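# Close and latch the lid of tip box TB1

## Task

Close the lid of tip box TB1 and push its front edge fully down so the latch engages; it must stay shut without the robot holding it, and afterward the gripper must release and the arm must move away.

## Robot and tools

Robot: a single arm with six revolute joints and a two-finger gripper. Cameras: cam_head_left, cam_head_right, cam_high, cam_low (all fixed) and cam_wrist (on the hand, pose not given), each 672x504. TB1 sits loose on the bench mat. It has to finish lying flat on the mat with the lid latched. Nothing may be pushed or knocked off the table, because that ends the scene. Loose objects or a held part may occasionally get a short external push or pull.

Scene frame: origin on the table surface beneath the arm base, +z up, +x forward, +y to the left when facing along +x. The base may be tilted relative to the table. Camera calibration gives T_world_to_cam in this frame in metres, in OpenCV conventions. Actual cameras may be off by up to about 2.3 degrees and 9 mm.

execute_actions takes {"actions": [...]}, with an empty list or exactly one item, plus an optional "pictures" boolean. Images come back only when the list is empty or pictures is true.
- Empty list: sends no command and returns the current state with images.
- Action: {"rows": [[...]], "steps": N}. N is from 9 to 15 and defaults to 15; each step lasts 1/30 s. rows holds 1 to 15 rows and each row is applied for one step. If there are fewer rows than steps, the last row is repeated.
- Wait: {"steps": N} with no rows, N up to 300. It sends nothing and returns once N steps have passed since the previous result. Time spent replying counts toward N.

Each row has 7 numbers: absolute target angles in radians for waist, shoulder, elbow, wrist pitch, wrist yaw and wrist roll, followed by the gripper opening. These are goal positions, not offsets, and use the same values the Joint positions line reports.

Stated joint ranges:
- waist -2.618 to 3.054
- shoulder 0.000 to 3.142
- elbow 0.000 to 3.142
- wrist pitch -1.571 to 1.571
- wrist yaw -1.571 to 1.571
- wrist roll -2.094 to 2.094

The real stops can differ from these by up to 0.036 rad in either direction. A call is rejected, and nothing is sent, if a target goes more than 0.036 rad beyond a stated end and also lies farther out than that joint's last reported angle. Targets past the real stop are clipped to it, and the result then says "joint sent to its limit". That message may refer to an earlier action. If the message does not appear, it does not prove there is room left.

The opening runs from -1 (closed) to +1 (fully open, 0.094 m between the pads). Away from the extremes, the fingers move to where grip_measured equals your command. To hold something, command about 0.03 below grip_measured; a smaller margin gives a lighter grip. Each pad pushes with roughly 50-62 N at most. Thin parts under about 2 mm get less force, and first contact can spike. Gripper readings can carry a fixed error of about 1 mm throughout a scene.

Motion limits:
- Each step, a joint's target is held within a fixed lead of its measured angle: waist 0.202, shoulder 0.258, elbow 0.238, wrist pitch 0.573, wrist yaw and wrist roll 0.522 rad. Large moves therefore take several steps or calls.
- If the targets would move the gripper more than 70 mm from where it is now, all of them are scaled back toward the measured angles.
- Friction can leave a joint up to about 0.031 rad short of its target, so a change smaller than that may have no effect.

Timing:
- The simulation keeps running while you think and write.
- Every action returns its result 9 steps before it finishes. Those last steps run during your reply, and the next action begins after them.
- Between calls the arm keeps heading for the last row you sent until it has nearly stopped, or is blocked, or a step is HELD. After that, only a new action makes it move further or press harder. A gripper that is still opening or closing keeps going.

Result lines:
- Joint positions and Joint velocities: the six joints in rad and rad/s, then the pad gap in m and m/s.
- grip_measured: the finger opening on the command scale.
- "joint command not followed": the clearance check changed or blocked targets on some steps. Mounting blocks and posts count as part of the arm for this check.
- HELD: marks each step on which all or part of your row was not sent.
- MOTOR HOT: a motor has reached 75 °C. Carrying a load heats motors, even while you think.
- OVER-TEMPERATURE FAULT: reported for two kinds of stop. At 90 °C the arm halts for 10 s, and that threshold is then disabled for 5 minutes; after that, any motor at 90 °C or above halts it again. At 100 °C the motors and gripper let go and the arm falls.

zoom_image takes camera (one of the five names) and region [x0, y0, x1, y1] in pixels of that camera's most recent full image, with (0,0) at top left and a maximum size of 504x504. It returns an enlarged view of that region.

finished_scene takes scene (the integer number of the current scene). The result also gives the next scene's task if there is one. The robot and cameras stay essentially the same between scenes, and some motor heat carries over. Replying without any tool call ends every remaining scene.

Suggested approach: begin with an empty-list look and locate TB1 and its lid. Swing the lid closed with the fingers, then press down gently on its front edge until it latches. Open the gripper and lift clear, check with a picture that the lid stays shut and the box sits flat, then call finished_scene. Avoid drops, slams, hard impacts, shoving the box, and anything falling off the table.

Each tool is called after "Emit:" as name(argument=value, ...) on one line, values as JSON.

## Session

I'll start by looking at the current state.

Emit:
execute_actions(actions=[])

Scene clock: 0.00 s of 6000.00 s.
grip_measured=+1.000
Joint positions: [-2.08   0.987  0.367  0.626 -1.172  0.944  0.094]
Joint velocities: [-0.002 -0.007  0.002  0.007  0.022 -0.051  0.   ]

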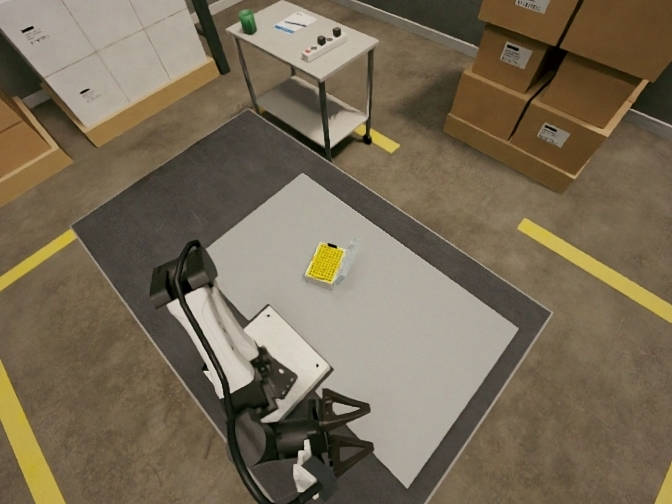

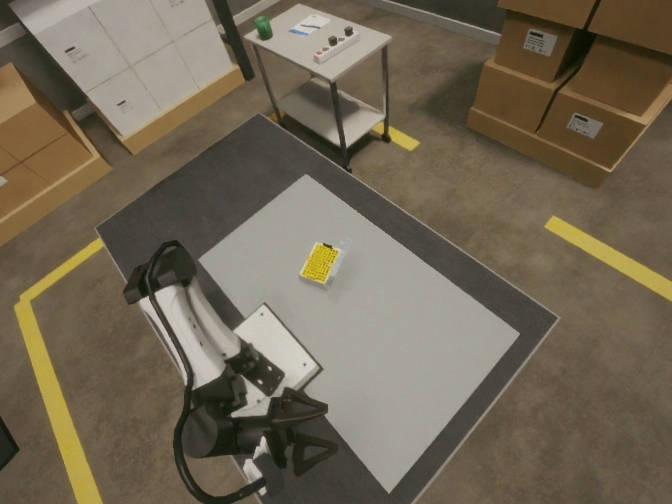

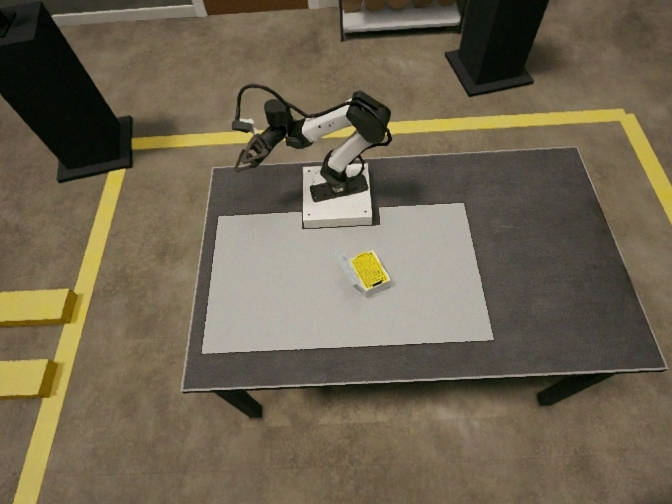

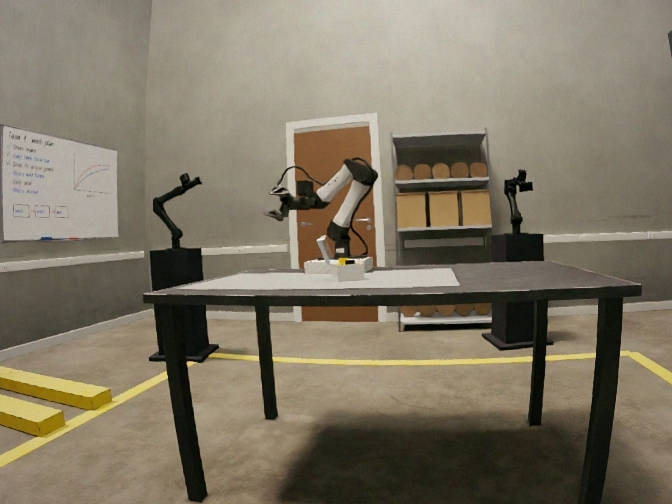

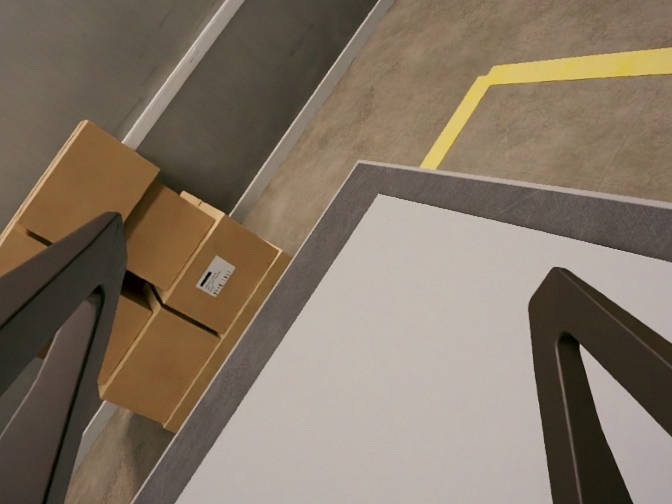

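Emit:
zoom_image(camera="cam_high", region=[310, 230, 420, 312])

Emit:
zoom_image(camera="cam_head_left", region=[280, 220, 390, 302])

Emit:
zoom_image(camera="cam_low", region=[250, 140, 410, 300])

Emit:
zoom_image(camera="cam_high", region=[220, 70, 420, 240])

Region (310, 230, 420, 312) of cam_high's 672x504 image, scaled by 4.582, with more detail than that image has; it fills the top 376 rows of this view, and the rest is white.

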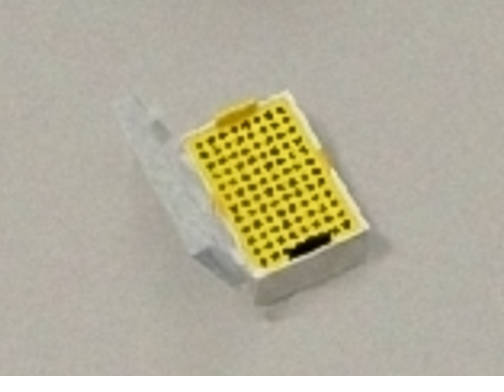

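Region (280, 220, 390, 302) of cam_head_left's 672x504 image, scaled by 4.582, with more detail than that image has; it fills the top 376 rows of this view, and the rest is white.

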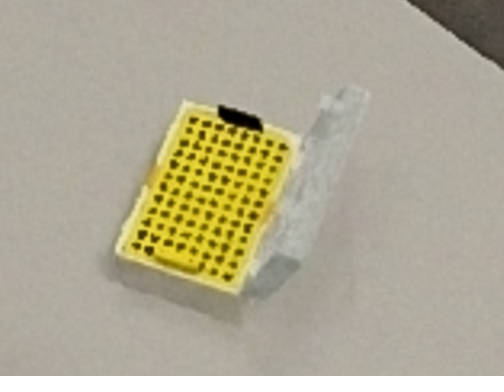

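Region (250, 140, 410, 300) of cam_low's 672x504 image, scaled by 3.150, with more detail than that image has.

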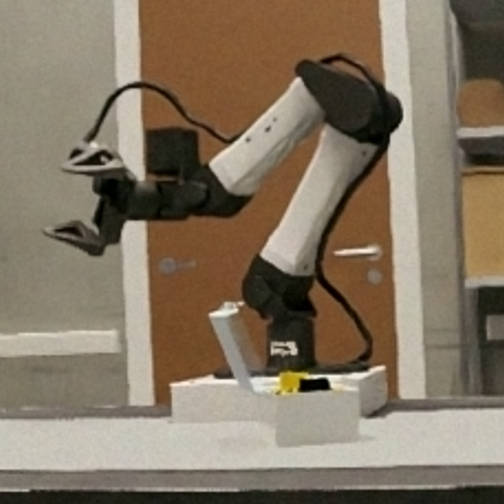

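Region (220, 70, 420, 240) of cam_high's 672x504 image, scaled by 2.520, with more detail than that image has; it fills the top 428 rows of this view, and the rest is white.

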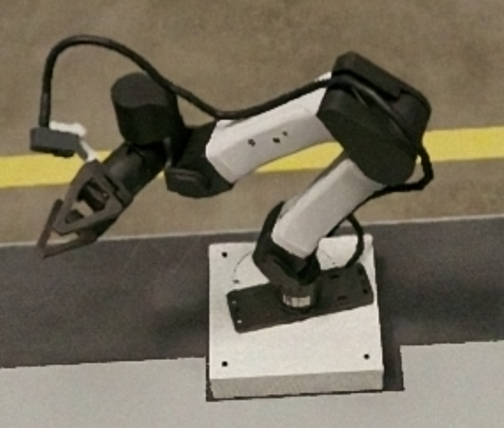

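Emit:
zoom_image(camera="cam_low", region=[295, 225, 385, 290])

Emit:
zoom_image(camera="cam_head_right", region=[285, 225, 375, 300])

Emit:
zoom_image(camera="cam_high", region=[290, 150, 390, 240])

Region (295, 225, 385, 290) of cam_low's 672x504 image, scaled by 5.600, with more detail than that image has.

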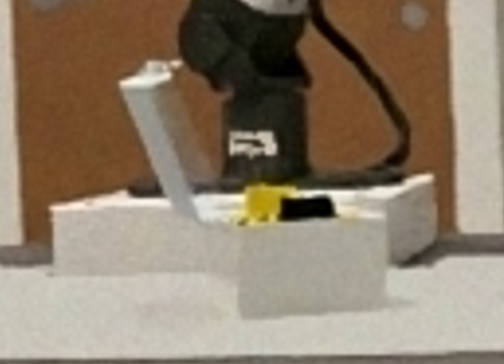

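Region (285, 225, 375, 300) of cam_head_right's 672x504 image, scaled by 5.600, with more detail than that image has.

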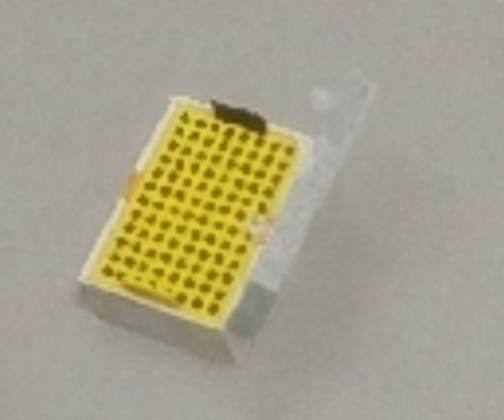

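Region (290, 150, 390, 240) of cam_high's 672x504 image, scaled by 5.040, with more detail than that image has; it fills the top 454 rows of this view, and the rest is white.

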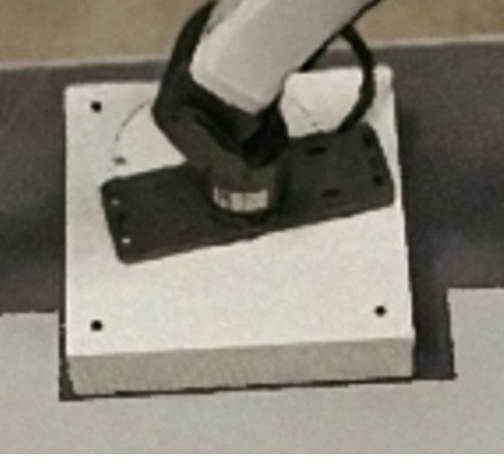

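Emit:
execute_actions(actions=[{"rows":[[-2.077,0.988,0.369,0.623,-1.17,0.942,1],[-2.069,0.992,0.376,0.614,-1.165,0.937,1],[-2.055,0.999,0.387,0.599,-1.157,0.927,1],[-2.036,1.008,0.402,0.577,-1.145,0.915,1],[-2.012,1.02,0.422,0.55,-1.13,0.898,1],[-1.982,1.034,0.446,0.517,-1.112,0.878,1],[-1.946,1.051,0.474,0.477,-1.09,0.854,1],[-1.905,1.07,0.507,0.432,-1.065,0.827,1],[-1.859,1.093,0.544,0.38,-1.036,0.795,1],[-1.807,1.117,0.586,0.322,-1.005,0.761,1],[-1.753,1.143,0.63,0.262,-0.971,0.724,1],[-1.698,1.17,0.674,0.201,-0.938,0.687,1],[-1.643,1.196,0.717,0.14,-0.904,0.65,1],[-1.589,1.222,0.761,0.079,-0.871,0.614,1],[-1.534,1.248,0.805,0.019,-0.837,0.577,1]],"steps":15}])

Emit:
execute_actions(actions=[{"rows":[[-1.48,1.274,0.849,-0.042,-0.804,0.54,1],[-1.425,1.3,0.893,-0.103,-0.77,0.504,1],[-1.371,1.326,0.936,-0.164,-0.737,0.467,1],[-1.316,1.352,0.98,-0.224,-0.703,0.43,1],[-1.261,1.378,1.024,-0.285,-0.67,0.394,1],[-1.207,1.404,1.068,-0.346,-0.636,0.357,1],[-1.152,1.43,1.112,-0.407,-0.603,0.32,1],[-1.098,1.457,1.155,-0.467,-0.569,0.284,1],[-1.043,1.483,1.199,-0.528,-0.536,0.247,1],[-0.989,1.509,1.243,-0.589,-0.502,0.21,1],[-0.934,1.535,1.287,-0.65,-0.469,0.174,1],[-0.879,1.561,1.331,-0.71,-0.435,0.137,1],[-0.825,1.587,1.374,-0.771,-0.402,0.1,1],[-0.77,1.613,1.418,-0.832,-0.368,0.064,1],[-0.716,1.639,1.462,-0.893,-0.335,0.027,1]],"steps":15}])

Emit:
execute_actions(actions=[{"rows":[[-0.661,1.665,1.506,-0.953,-0.301,-0.01,1],[-0.607,1.691,1.55,-1.014,-0.268,-0.047,1],[-0.552,1.717,1.593,-1.075,-0.234,-0.083,1],[-0.497,1.743,1.637,-1.136,-0.201,-0.12,1],[-0.443,1.77,1.681,-1.196,-0.167,-0.157,1],[-0.391,1.794,1.723,-1.254,-0.136,-0.191,1],[-0.345,1.817,1.76,-1.306,-0.107,-0.223,1],[-0.304,1.836,1.793,-1.351,-0.082,-0.25,1],[-0.268,1.853,1.821,-1.391,-0.06,-0.274,1],[-0.238,1.867,1.845,-1.424,-0.042,-0.294,1],[-0.214,1.879,1.865,-1.451,-0.027,-0.311,1],[-0.195,1.888,1.88,-1.473,-0.015,-0.323,1],[-0.181,1.895,1.891,-1.488,-0.007,-0.333,1],[-0.173,1.899,1.898,-1.497,-0.002,-0.338,1],[-0.17,1.9,1.9,-1.5,0,-0.34,1]],"steps":15}])

Emit:
execute_actions(actions=[{"steps":30}], pictures=true)

Scene clock: 9.73 s of 6000.00 s.
grip_measured=+1.000
Joint positions: [-2.032  0.995  0.386  0.59  -1.156  0.925  0.094]
Joint velocities: [ 0.657  0.242  0.432 -0.476  0.242 -0.227  0.   ]
Steps of this call (steps 1 to 90: nothing new was sent; then 6.53 s passed at rest; steps 91 to 96: the first 6 steps of this action). Readings (joint positions):
91: [-2.080 0.987 0.367 0.626 -1.172 0.944]
92: [-2.079 0.987 0.367 0.626 -1.172 0.944]
94: [-2.067 0.987 0.369 0.618 -1.167 0.939]
96: the state above

Scene clock: 10.23 s of 6000.00 s.
grip_measured=+1.000
Joint positions: [-1.308  1.346  0.975 -0.082 -0.779  0.515  0.094]
Joint velocities: [ 1.512  0.769  1.248 -1.648  0.974 -0.989  0.   ]
Steps of this call (steps 1 to 9: the last 9 steps of your previous action; steps 10 to 15: the first 6 steps of this action). Readings (joint positions):
10: [-1.580 1.213 0.756 0.201 -0.937 0.687]
11: [-1.526 1.240 0.801 0.146 -0.907 0.654]
13: [-1.417 1.293 0.888 0.034 -0.844 0.585]
15: the state above

Scene clock: 10.73 s of 6000.00 s.
grip_measured=+1.000
Joint positions: [-0.489  1.742  1.63  -0.976 -0.285 -0.029  0.094]
Joint velocities: [ 1.497  0.755  1.263 -1.736  0.916 -1.121  0.   ]
Steps of this call (steps 1 to 9: the last 9 steps of your previous action; steps 10 to 15: the first 6 steps of this action). Readings (joint positions):
10: [-0.762 1.611 1.412 -0.677 -0.450 0.153]
11: [-0.708 1.637 1.456 -0.737 -0.417 0.117]
13: [-0.598 1.690 1.543 -0.857 -0.351 0.044]
15: the state above

Scene clock: 11.73 s of 6000.00 s.
grip_measured=+1.000
Joint positions: [-0.166  1.885  1.875 -1.487 -0.013 -0.331  0.094]
Joint velocities: [-0.017  0.017 -0.022 -0.037  0.037 -0.051  0.   ]
Kept back: nothing.
Steps of this call (steps 1 to 9: the last 9 steps of your previous action; steps 10 to 30: the robot went on to your last target). Readings (joint positions):
1: [-0.436 1.768 1.672 -1.034 -0.253 -0.065]
2: [-0.385 1.792 1.710 -1.089 -0.224 -0.099]
4: [-0.295 1.832 1.775 -1.191 -0.170 -0.162]
8: [-0.185 1.878 1.853 -1.350 -0.091 -0.255]
30: the state above

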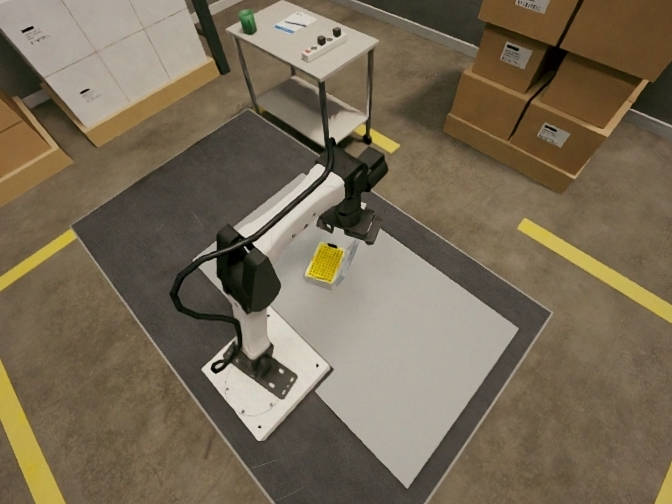

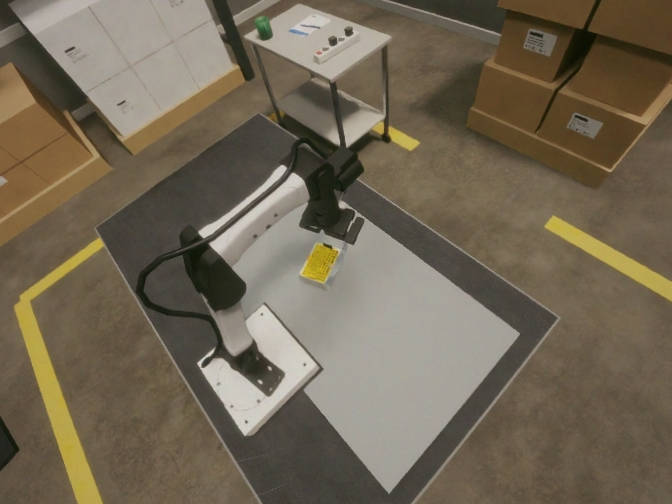

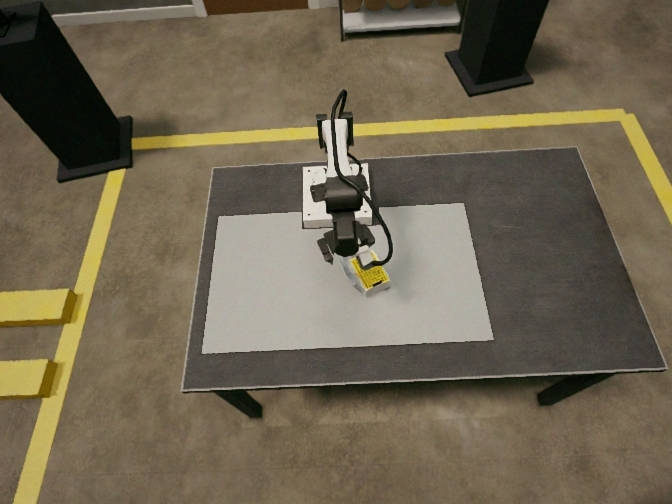

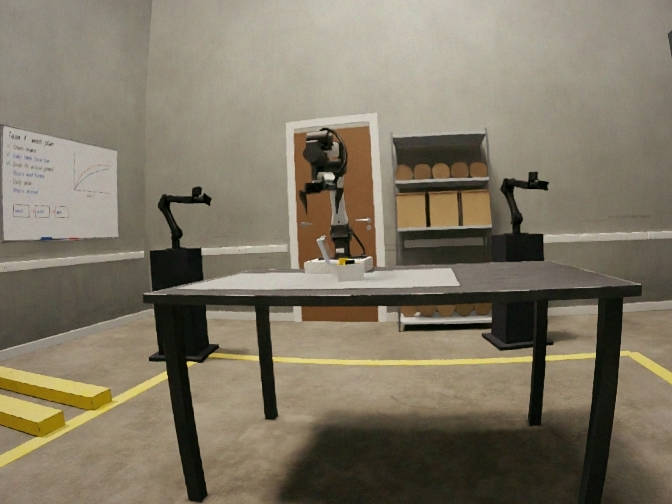

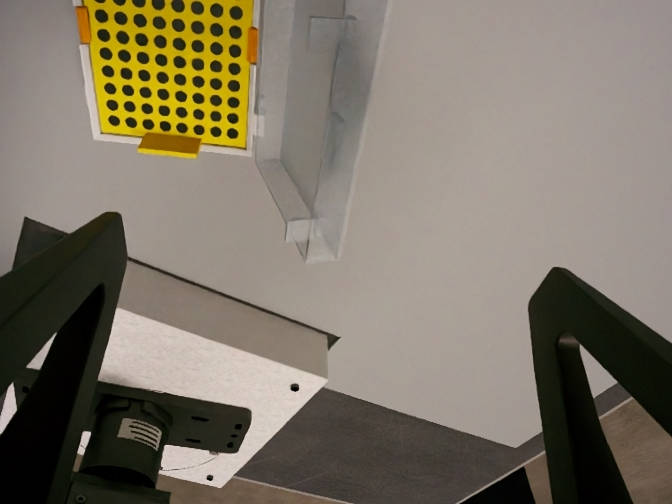

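Emit:
zoom_image(camera="cam_low", region=[270, 120, 390, 290])

Emit:
zoom_image(camera="cam_high", region=[295, 200, 415, 310])

Emit:
zoom_image(camera="cam_head_left", region=[290, 190, 410, 300])

Region (270, 120, 390, 290) of cam_low's 672x504 image, scaled by 2.965, with more detail than that image has; it fills the left 356 columns of this view, and the rest is white.

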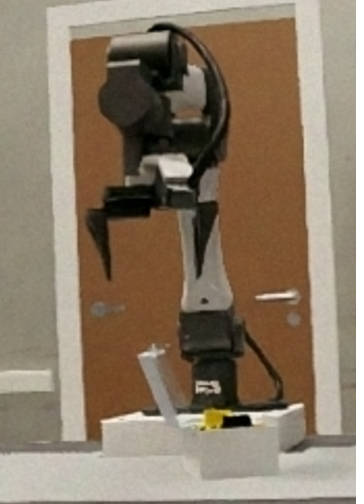

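Region (295, 200, 415, 310) of cam_high's 672x504 image, scaled by 4.200, with more detail than that image has; it fills the top 462 rows of this view, and the rest is white.

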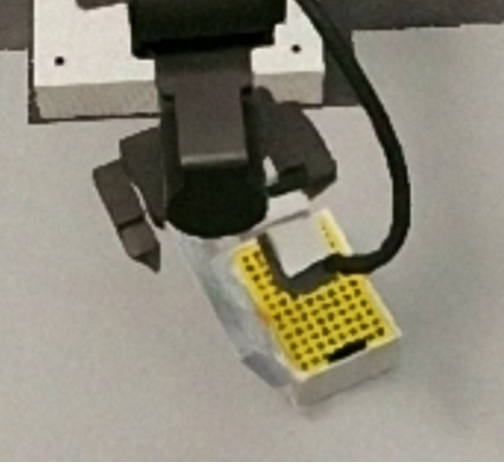

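Region (290, 190, 410, 300) of cam_head_left's 672x504 image, scaled by 4.200, with more detail than that image has; it fills the top 462 rows of this view, and the rest is white.

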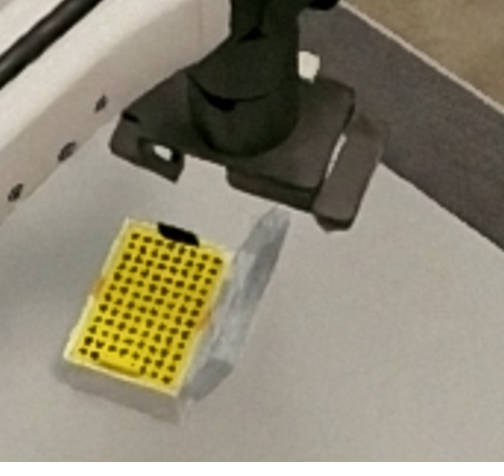

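Emit:
execute_actions(actions=[{"rows":[[-0.168,1.9,1.87,-1.455,0,-0.34,0.9],[-0.168,1.9,1.855,-1.42,0,-0.34,0.8],[-0.168,1.901,1.834,-1.381,0,-0.34,0.7],[-0.168,1.902,1.805,-1.342,0,-0.34,0.6],[-0.168,1.903,1.772,-1.302,0,-0.34,0.5],[-0.168,1.904,1.735,-1.261,0,-0.34,0.5],[-0.168,1.905,1.695,-1.221,0,-0.34,0.5],[-0.168,1.906,1.656,-1.182,0,-0.34,0.5],[-0.168,1.907,1.616,-1.148,0,-0.34,0.5],[-0.168,1.908,1.579,-1.119,0,-0.34,0.5],[-0.168,1.909,1.546,-1.096,0,-0.34,0.5],[-0.168,1.91,1.517,-1.081,0,-0.34,0.5],[-0.168,1.91,1.496,-1.072,0,-0.34,0.5],[-0.168,1.91,1.481,-1.068,0,-0.34,0.5],[-0.168,1.91,1.476,-1.068,0,-0.34,0.5]],"steps":15}])

Emit:
execute_actions(actions=[{"steps":20}], pictures=true)

Emit:
zoom_image(camera="cam_low", region=[280, 190, 390, 290])

Scene clock: 15.13 s of 6000.00 s.
grip_measured=+0.516
Joint positions: [-0.166  1.885  1.819 -1.387 -0.012 -0.332  0.071]
Joint velocities: [-0.022  0.002 -0.862  0.945 -0.037 -0.007 -0.027]
Steps of this call (steps 1 to 15: the robot went on to your last target; steps 16 to 90: nothing new was sent; then 0.20 s passed at rest; steps 91 to 96: the first 6 steps of this action). Readings (joint positions):
91: [-0.166 1.885 1.875 -1.486 -0.012 -0.332]
92: [-0.166 1.885 1.875 -1.480 -0.012 -0.332]
94: [-0.166 1.885 1.862 -1.444 -0.012 -0.332]
96: the state above

Scene clock: 15.80 s of 6000.00 s.
grip_measured=+0.503
Joint positions: [-0.166  1.911  1.489 -1.085 -0.012 -0.332  0.071]
Joint velocities: [-0.017 -0.017 -0.012 -0.051  0.007  0.051  0.001]
Kept back: nothing.
Steps of this call (steps 1 to 9: the last 9 steps of your previous action; steps 10 to 20: the robot went on to your last target). Readings (joint positions):
1: [-0.166 1.885 1.786 -1.355 -0.012 -0.332]
2: [-0.166 1.885 1.748 -1.322 -0.012 -0.332]
4: [-0.166 1.886 1.667 -1.257 -0.012 -0.332]
8: [-0.166 1.900 1.533 -1.159 -0.012 -0.332]
20: the state above

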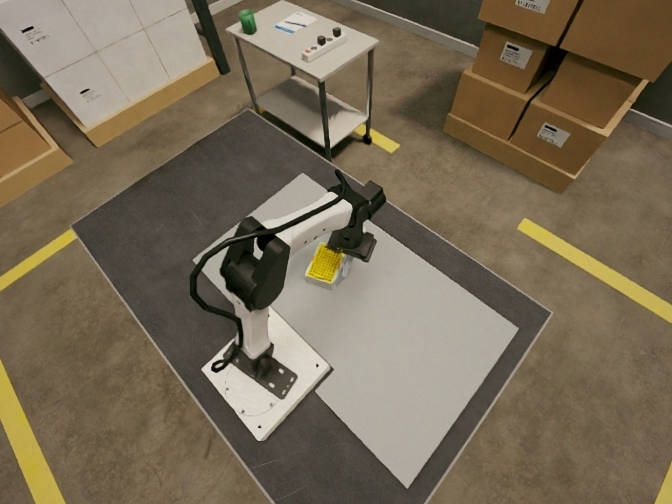

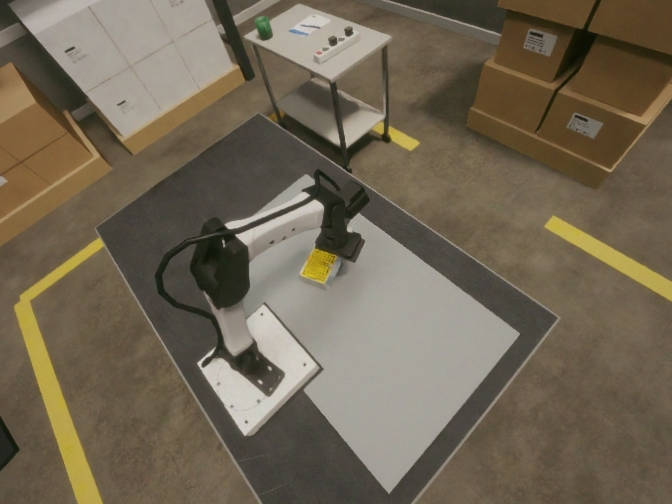

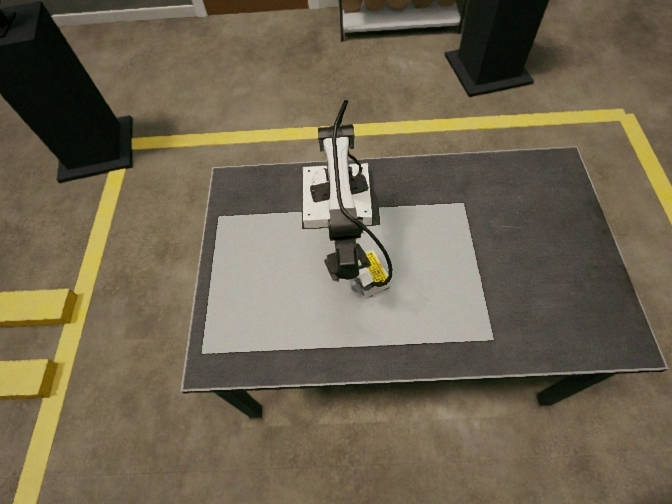

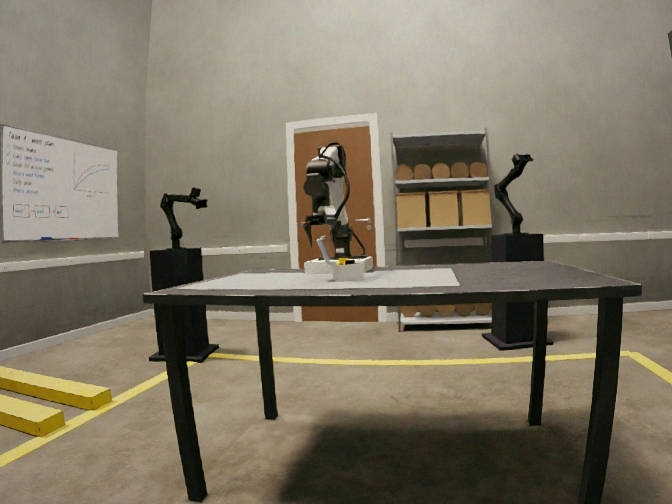

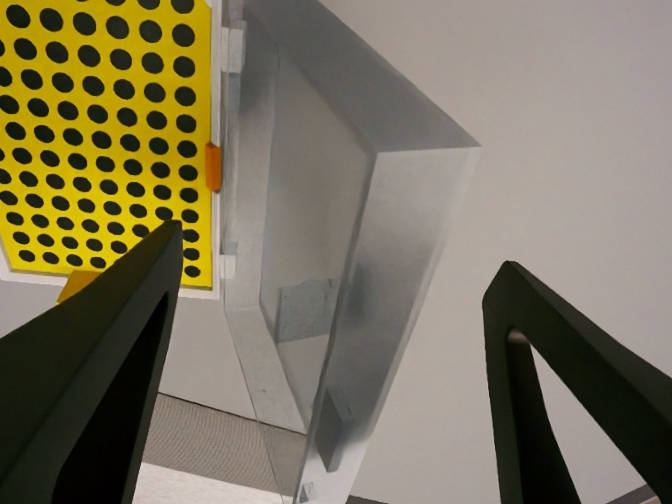

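Region (280, 190, 390, 290) of cam_low's 672x504 image, scaled by 4.582, with more detail than that image has; it fills the top 458 rows of this view, and the rest is white.

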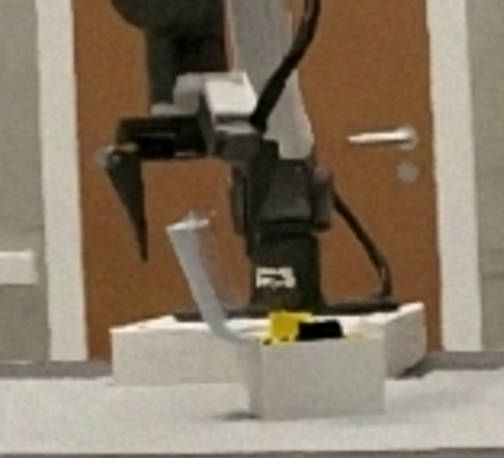

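Emit:
execute_actions(actions=[{"rows":[[-0.163,1.899,1.474,-1.066,0,-0.32,0.45],[-0.16,1.895,1.47,-1.064,0,-0.315,0.4],[-0.156,1.89,1.463,-1.062,0,-0.31,0.35],[-0.151,1.883,1.454,-1.06,0,-0.304,0.3],[-0.146,1.875,1.443,-1.058,0,-0.298,0.25],[-0.141,1.865,1.431,-1.056,0,-0.29,0.2],[-0.134,1.855,1.418,-1.054,0,-0.283,0.16],[-0.127,1.844,1.404,-1.052,0,-0.275,0.12],[-0.12,1.833,1.39,-1.05,0,-0.266,0.09],[-0.112,1.822,1.375,-1.048,0,-0.258,0.06],[-0.104,1.811,1.361,-1.047,0,-0.249,0.04],[-0.095,1.801,1.348,-1.046,0,-0.241,0.02],[-0.087,1.791,1.336,-1.045,0,-0.232,0.0],[-0.078,1.783,1.325,-1.045,0,-0.224,-0.02],[-0.07,1.776,1.316,-1.045,0,-0.217,-0.04]],"steps":15}])

Emit:
execute_actions(actions=[{"rows":[[-0.062,1.771,1.309,-1.045,0,-0.209,-0.04],[-0.055,1.767,1.305,-1.045,0,-0.203,-0.04],[-0.048,1.766,1.303,-1.045,0,-0.197,-0.04],[-0.041,1.766,1.303,-1.045,0,-0.192,-0.04],[-0.036,1.766,1.303,-1.045,0,-0.188,-0.04],[-0.031,1.766,1.303,-1.045,0,-0.185,-0.04],[-0.027,1.766,1.303,-1.045,0,-0.183,-0.04],[-0.024,1.766,1.303,-1.045,0,-0.182,-0.04],[-0.022,1.766,1.303,-1.045,0,-0.182,-0.04],[-0.021,1.766,1.303,-1.045,0,-0.182,-0.04]],"steps":10}])

Emit:
execute_actions(actions=[{"steps":18}], pictures=true)

Emit:
zoom_image(camera="cam_low", region=[280, 190, 390, 290])

Scene clock: 19.13 s of 6000.00 s.
grip_measured=+0.228
Joint positions: [-0.16   1.901  1.472 -1.069 -0.01  -0.317  0.058]
Joint velocities: [ 0.11  -0.178 -0.291  0.095 -0.022  0.125 -0.052]
Steps of this call (steps 1 to 30: the robot went on to your last target; steps 31 to 90: nothing new was sent; then 0.13 s passed at rest; steps 91 to 96: the first 6 steps of this action). Readings (joint positions):
91: [-0.166 1.911 1.489 -1.079 -0.012 -0.332]
92: [-0.166 1.911 1.489 -1.079 -0.012 -0.330]
94: [-0.165 1.910 1.487 -1.075 -0.011 -0.325]
96: the state above

Scene clock: 19.47 s of 6000.00 s.
grip_measured=-0.035
Joint positions: [-0.083  1.801  1.345 -1.058 -0.009 -0.25   0.045]
Joint velocities: [ 0.212 -0.217 -0.256 -0.037 -0.037  0.212 -0.006]
Steps of this call (steps 1 to 9: the last 9 steps of your previous action; step 10: the first step of this action). Readings (joint positions):
10: the state above

Scene clock: 20.07 s of 6000.00 s.
grip_measured=-0.037
Joint positions: [-0.027  1.786  1.325 -1.056 -0.009 -0.191  0.045]
Joint velocities: [-0.002 -0.002 -0.007  0.007 -0.022 -0.037 -0.001]
Kept back: nothing.
Steps of this call (steps 1 to 9: the last 9 steps of your previous action; steps 10 to 18: the robot went on to your last target). Readings (joint positions):
1: [-0.075 1.794 1.338 -1.058 -0.009 -0.242]
2: [-0.067 1.790 1.332 -1.058 -0.009 -0.235]
4: [-0.053 1.786 1.327 -1.058 -0.009 -0.222]
8: [-0.033 1.786 1.325 -1.058 -0.009 -0.204]
18: the state above

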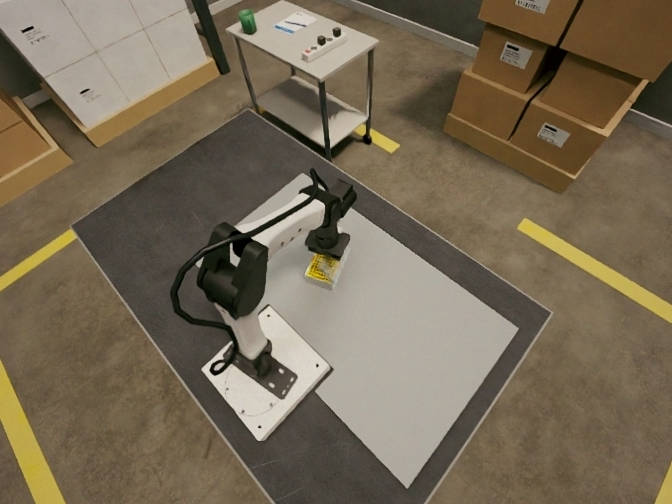

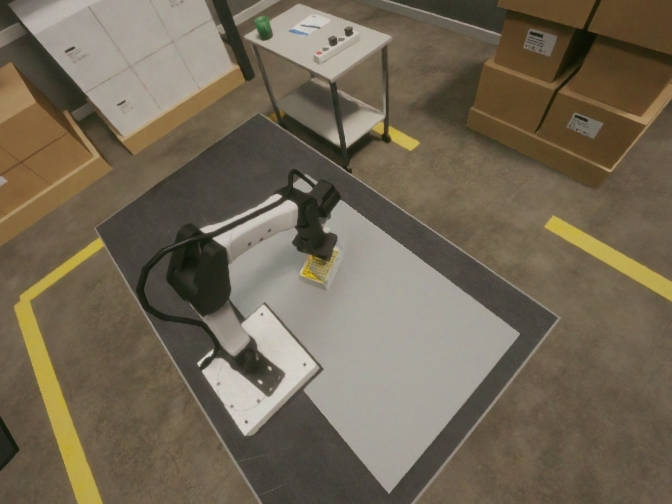

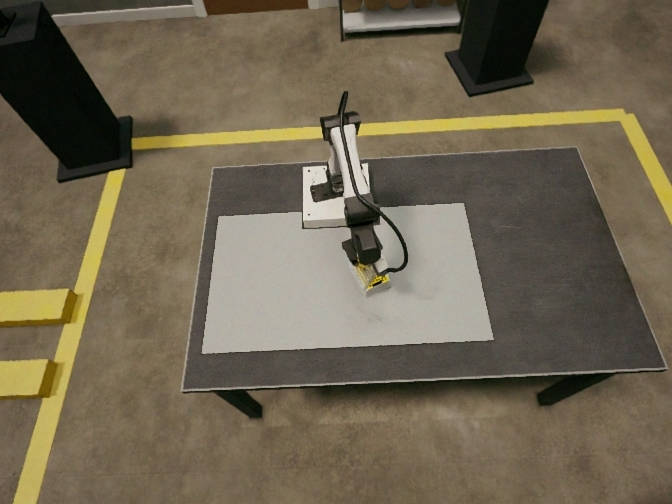

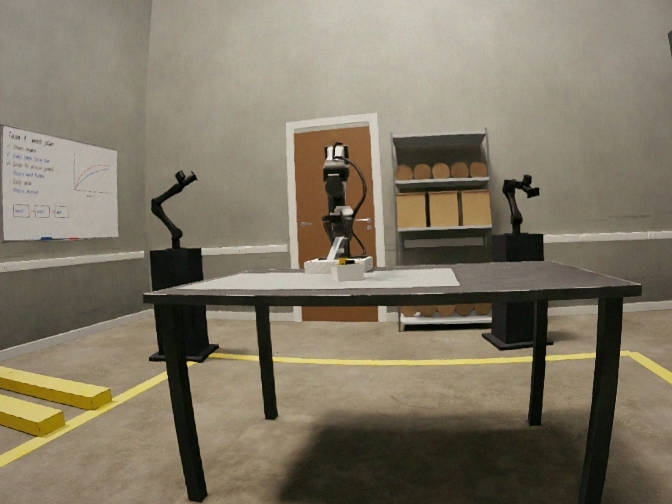

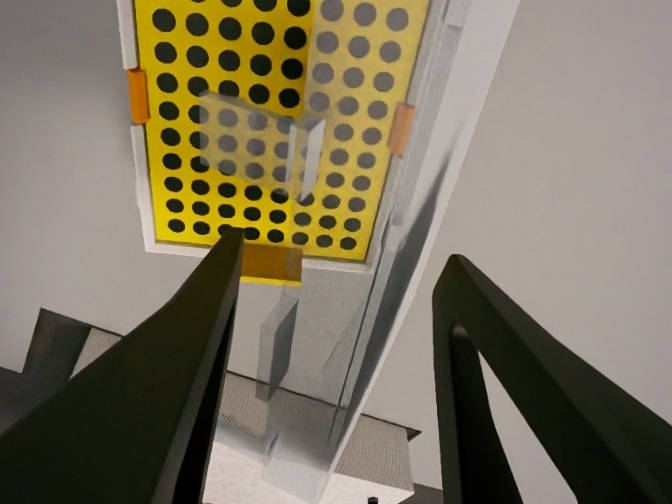

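Region (280, 190, 390, 290) of cam_low's 672x504 image, scaled by 4.582, with more detail than that image has; it fills the top 458 rows of this view, and the rest is white.

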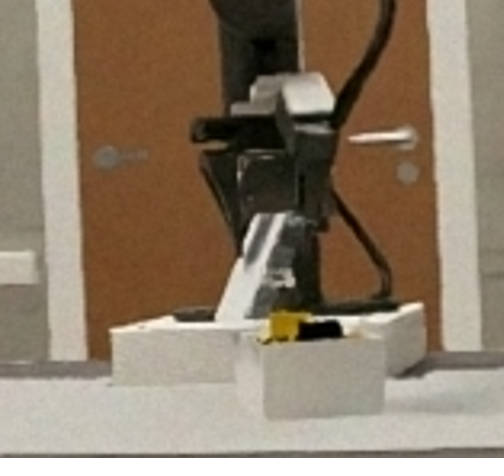

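Emit:
execute_actions(actions=[{"rows":[[-0.02,1.766,1.303,-1.065,0.015,-0.175,-0.03],[-0.015,1.766,1.303,-1.07,0.028,-0.163,-0.03],[-0.008,1.766,1.303,-1.075,0.041,-0.15,-0.02],[0.001,1.766,1.303,-1.079,0.055,-0.137,-0.02],[0.012,1.766,1.303,-1.083,0.07,-0.123,-0.02],[0.024,1.766,1.303,-1.086,0.085,-0.11,-0.02],[0.036,1.766,1.303,-1.089,0.1,-0.097,-0.02],[0.049,1.766,1.303,-1.092,0.114,-0.085,-0.02],[0.061,1.766,1.303,-1.094,0.126,-0.074,-0.02],[0.073,1.766,1.303,-1.095,0.137,-0.064,-0.02],[0.084,1.766,1.303,-1.095,0.145,-0.057,-0.02],[0.093,1.766,1.303,-1.095,0.15,-0.052,-0.02],[0.1,1.766,1.303,-1.095,0.152,-0.05,-0.02],[0.104,1.766,1.303,-1.095,0.152,-0.05,-0.02],[0.106,1.766,1.303,-1.095,0.152,-0.05,-0.02]],"steps":15}])

Emit:
execute_actions(actions=[{"steps":20}], pictures=true)

Emit:
zoom_image(camera="cam_low", region=[290, 200, 390, 290])

Scene clock: 22.73 s of 6000.00 s.
grip_measured=-0.023
Joint positions: [-0.006  1.786  1.325 -1.063  0.03  -0.158  0.046]
Joint velocities: [ 0.286 -0.002  0.012 -0.051  0.315  0.286  0.001]
Steps of this call (steps 1 to 15: the robot went on to your last target; steps 16 to 74: nothing new was sent; steps 75 to 80: the first 6 steps of this action). Readings (joint positions):
75: [-0.027 1.786 1.325 -1.056 -0.008 -0.189]
76: [-0.027 1.786 1.325 -1.056 -0.004 -0.186]
78: [-0.021 1.786 1.325 -1.059 0.010 -0.175]
80: the state above

Scene clock: 23.40 s of 6000.00 s.
grip_measured=-0.023
Joint positions: [ 0.102  1.786  1.325 -1.083  0.136 -0.06   0.046]
Joint velocities: [-0.002 -0.002 -0.007 -0.007 -0.007  0.022  0.   ]
Kept back: nothing.
Steps of this call (steps 1 to 9: the last 9 steps of your previous action; steps 10 to 20: the robot went on to your last target). Readings (joint positions):
1: [0.005 1.786 1.325 -1.066 0.042 -0.148]
2: [0.017 1.786 1.325 -1.068 0.054 -0.137]
4: [0.044 1.786 1.325 -1.073 0.077 -0.116]
8: [0.089 1.786 1.325 -1.079 0.111 -0.084]
20: the state above

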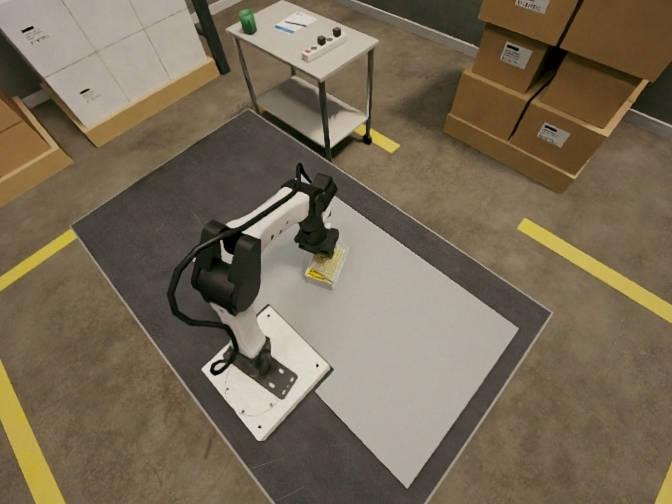

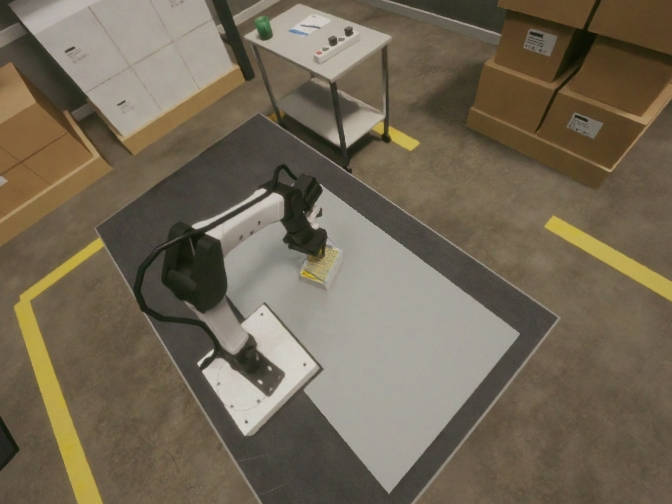

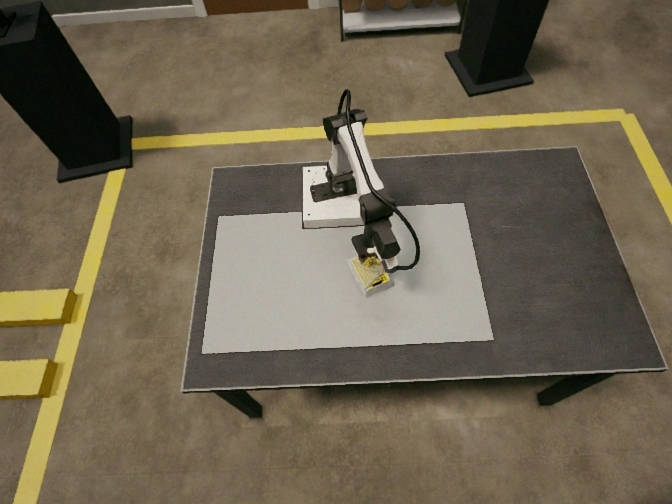

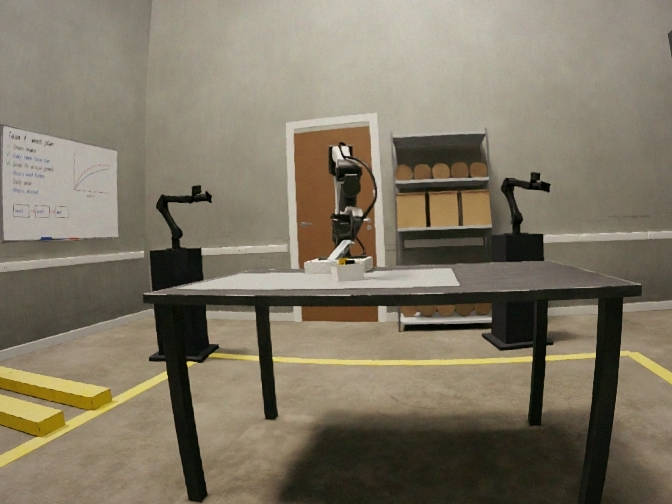

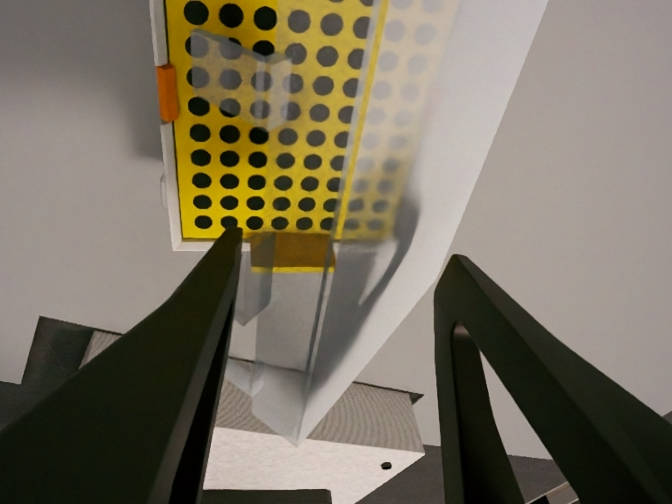

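Region (290, 200, 390, 290) of cam_low's 672x504 image, scaled by 5.040, with more detail than that image has; it fills the top 454 rows of this view, and the rest is white.

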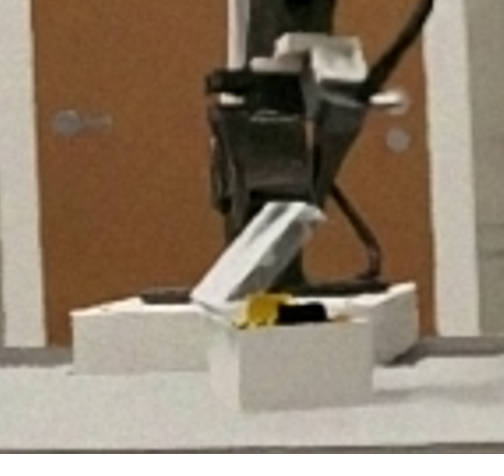

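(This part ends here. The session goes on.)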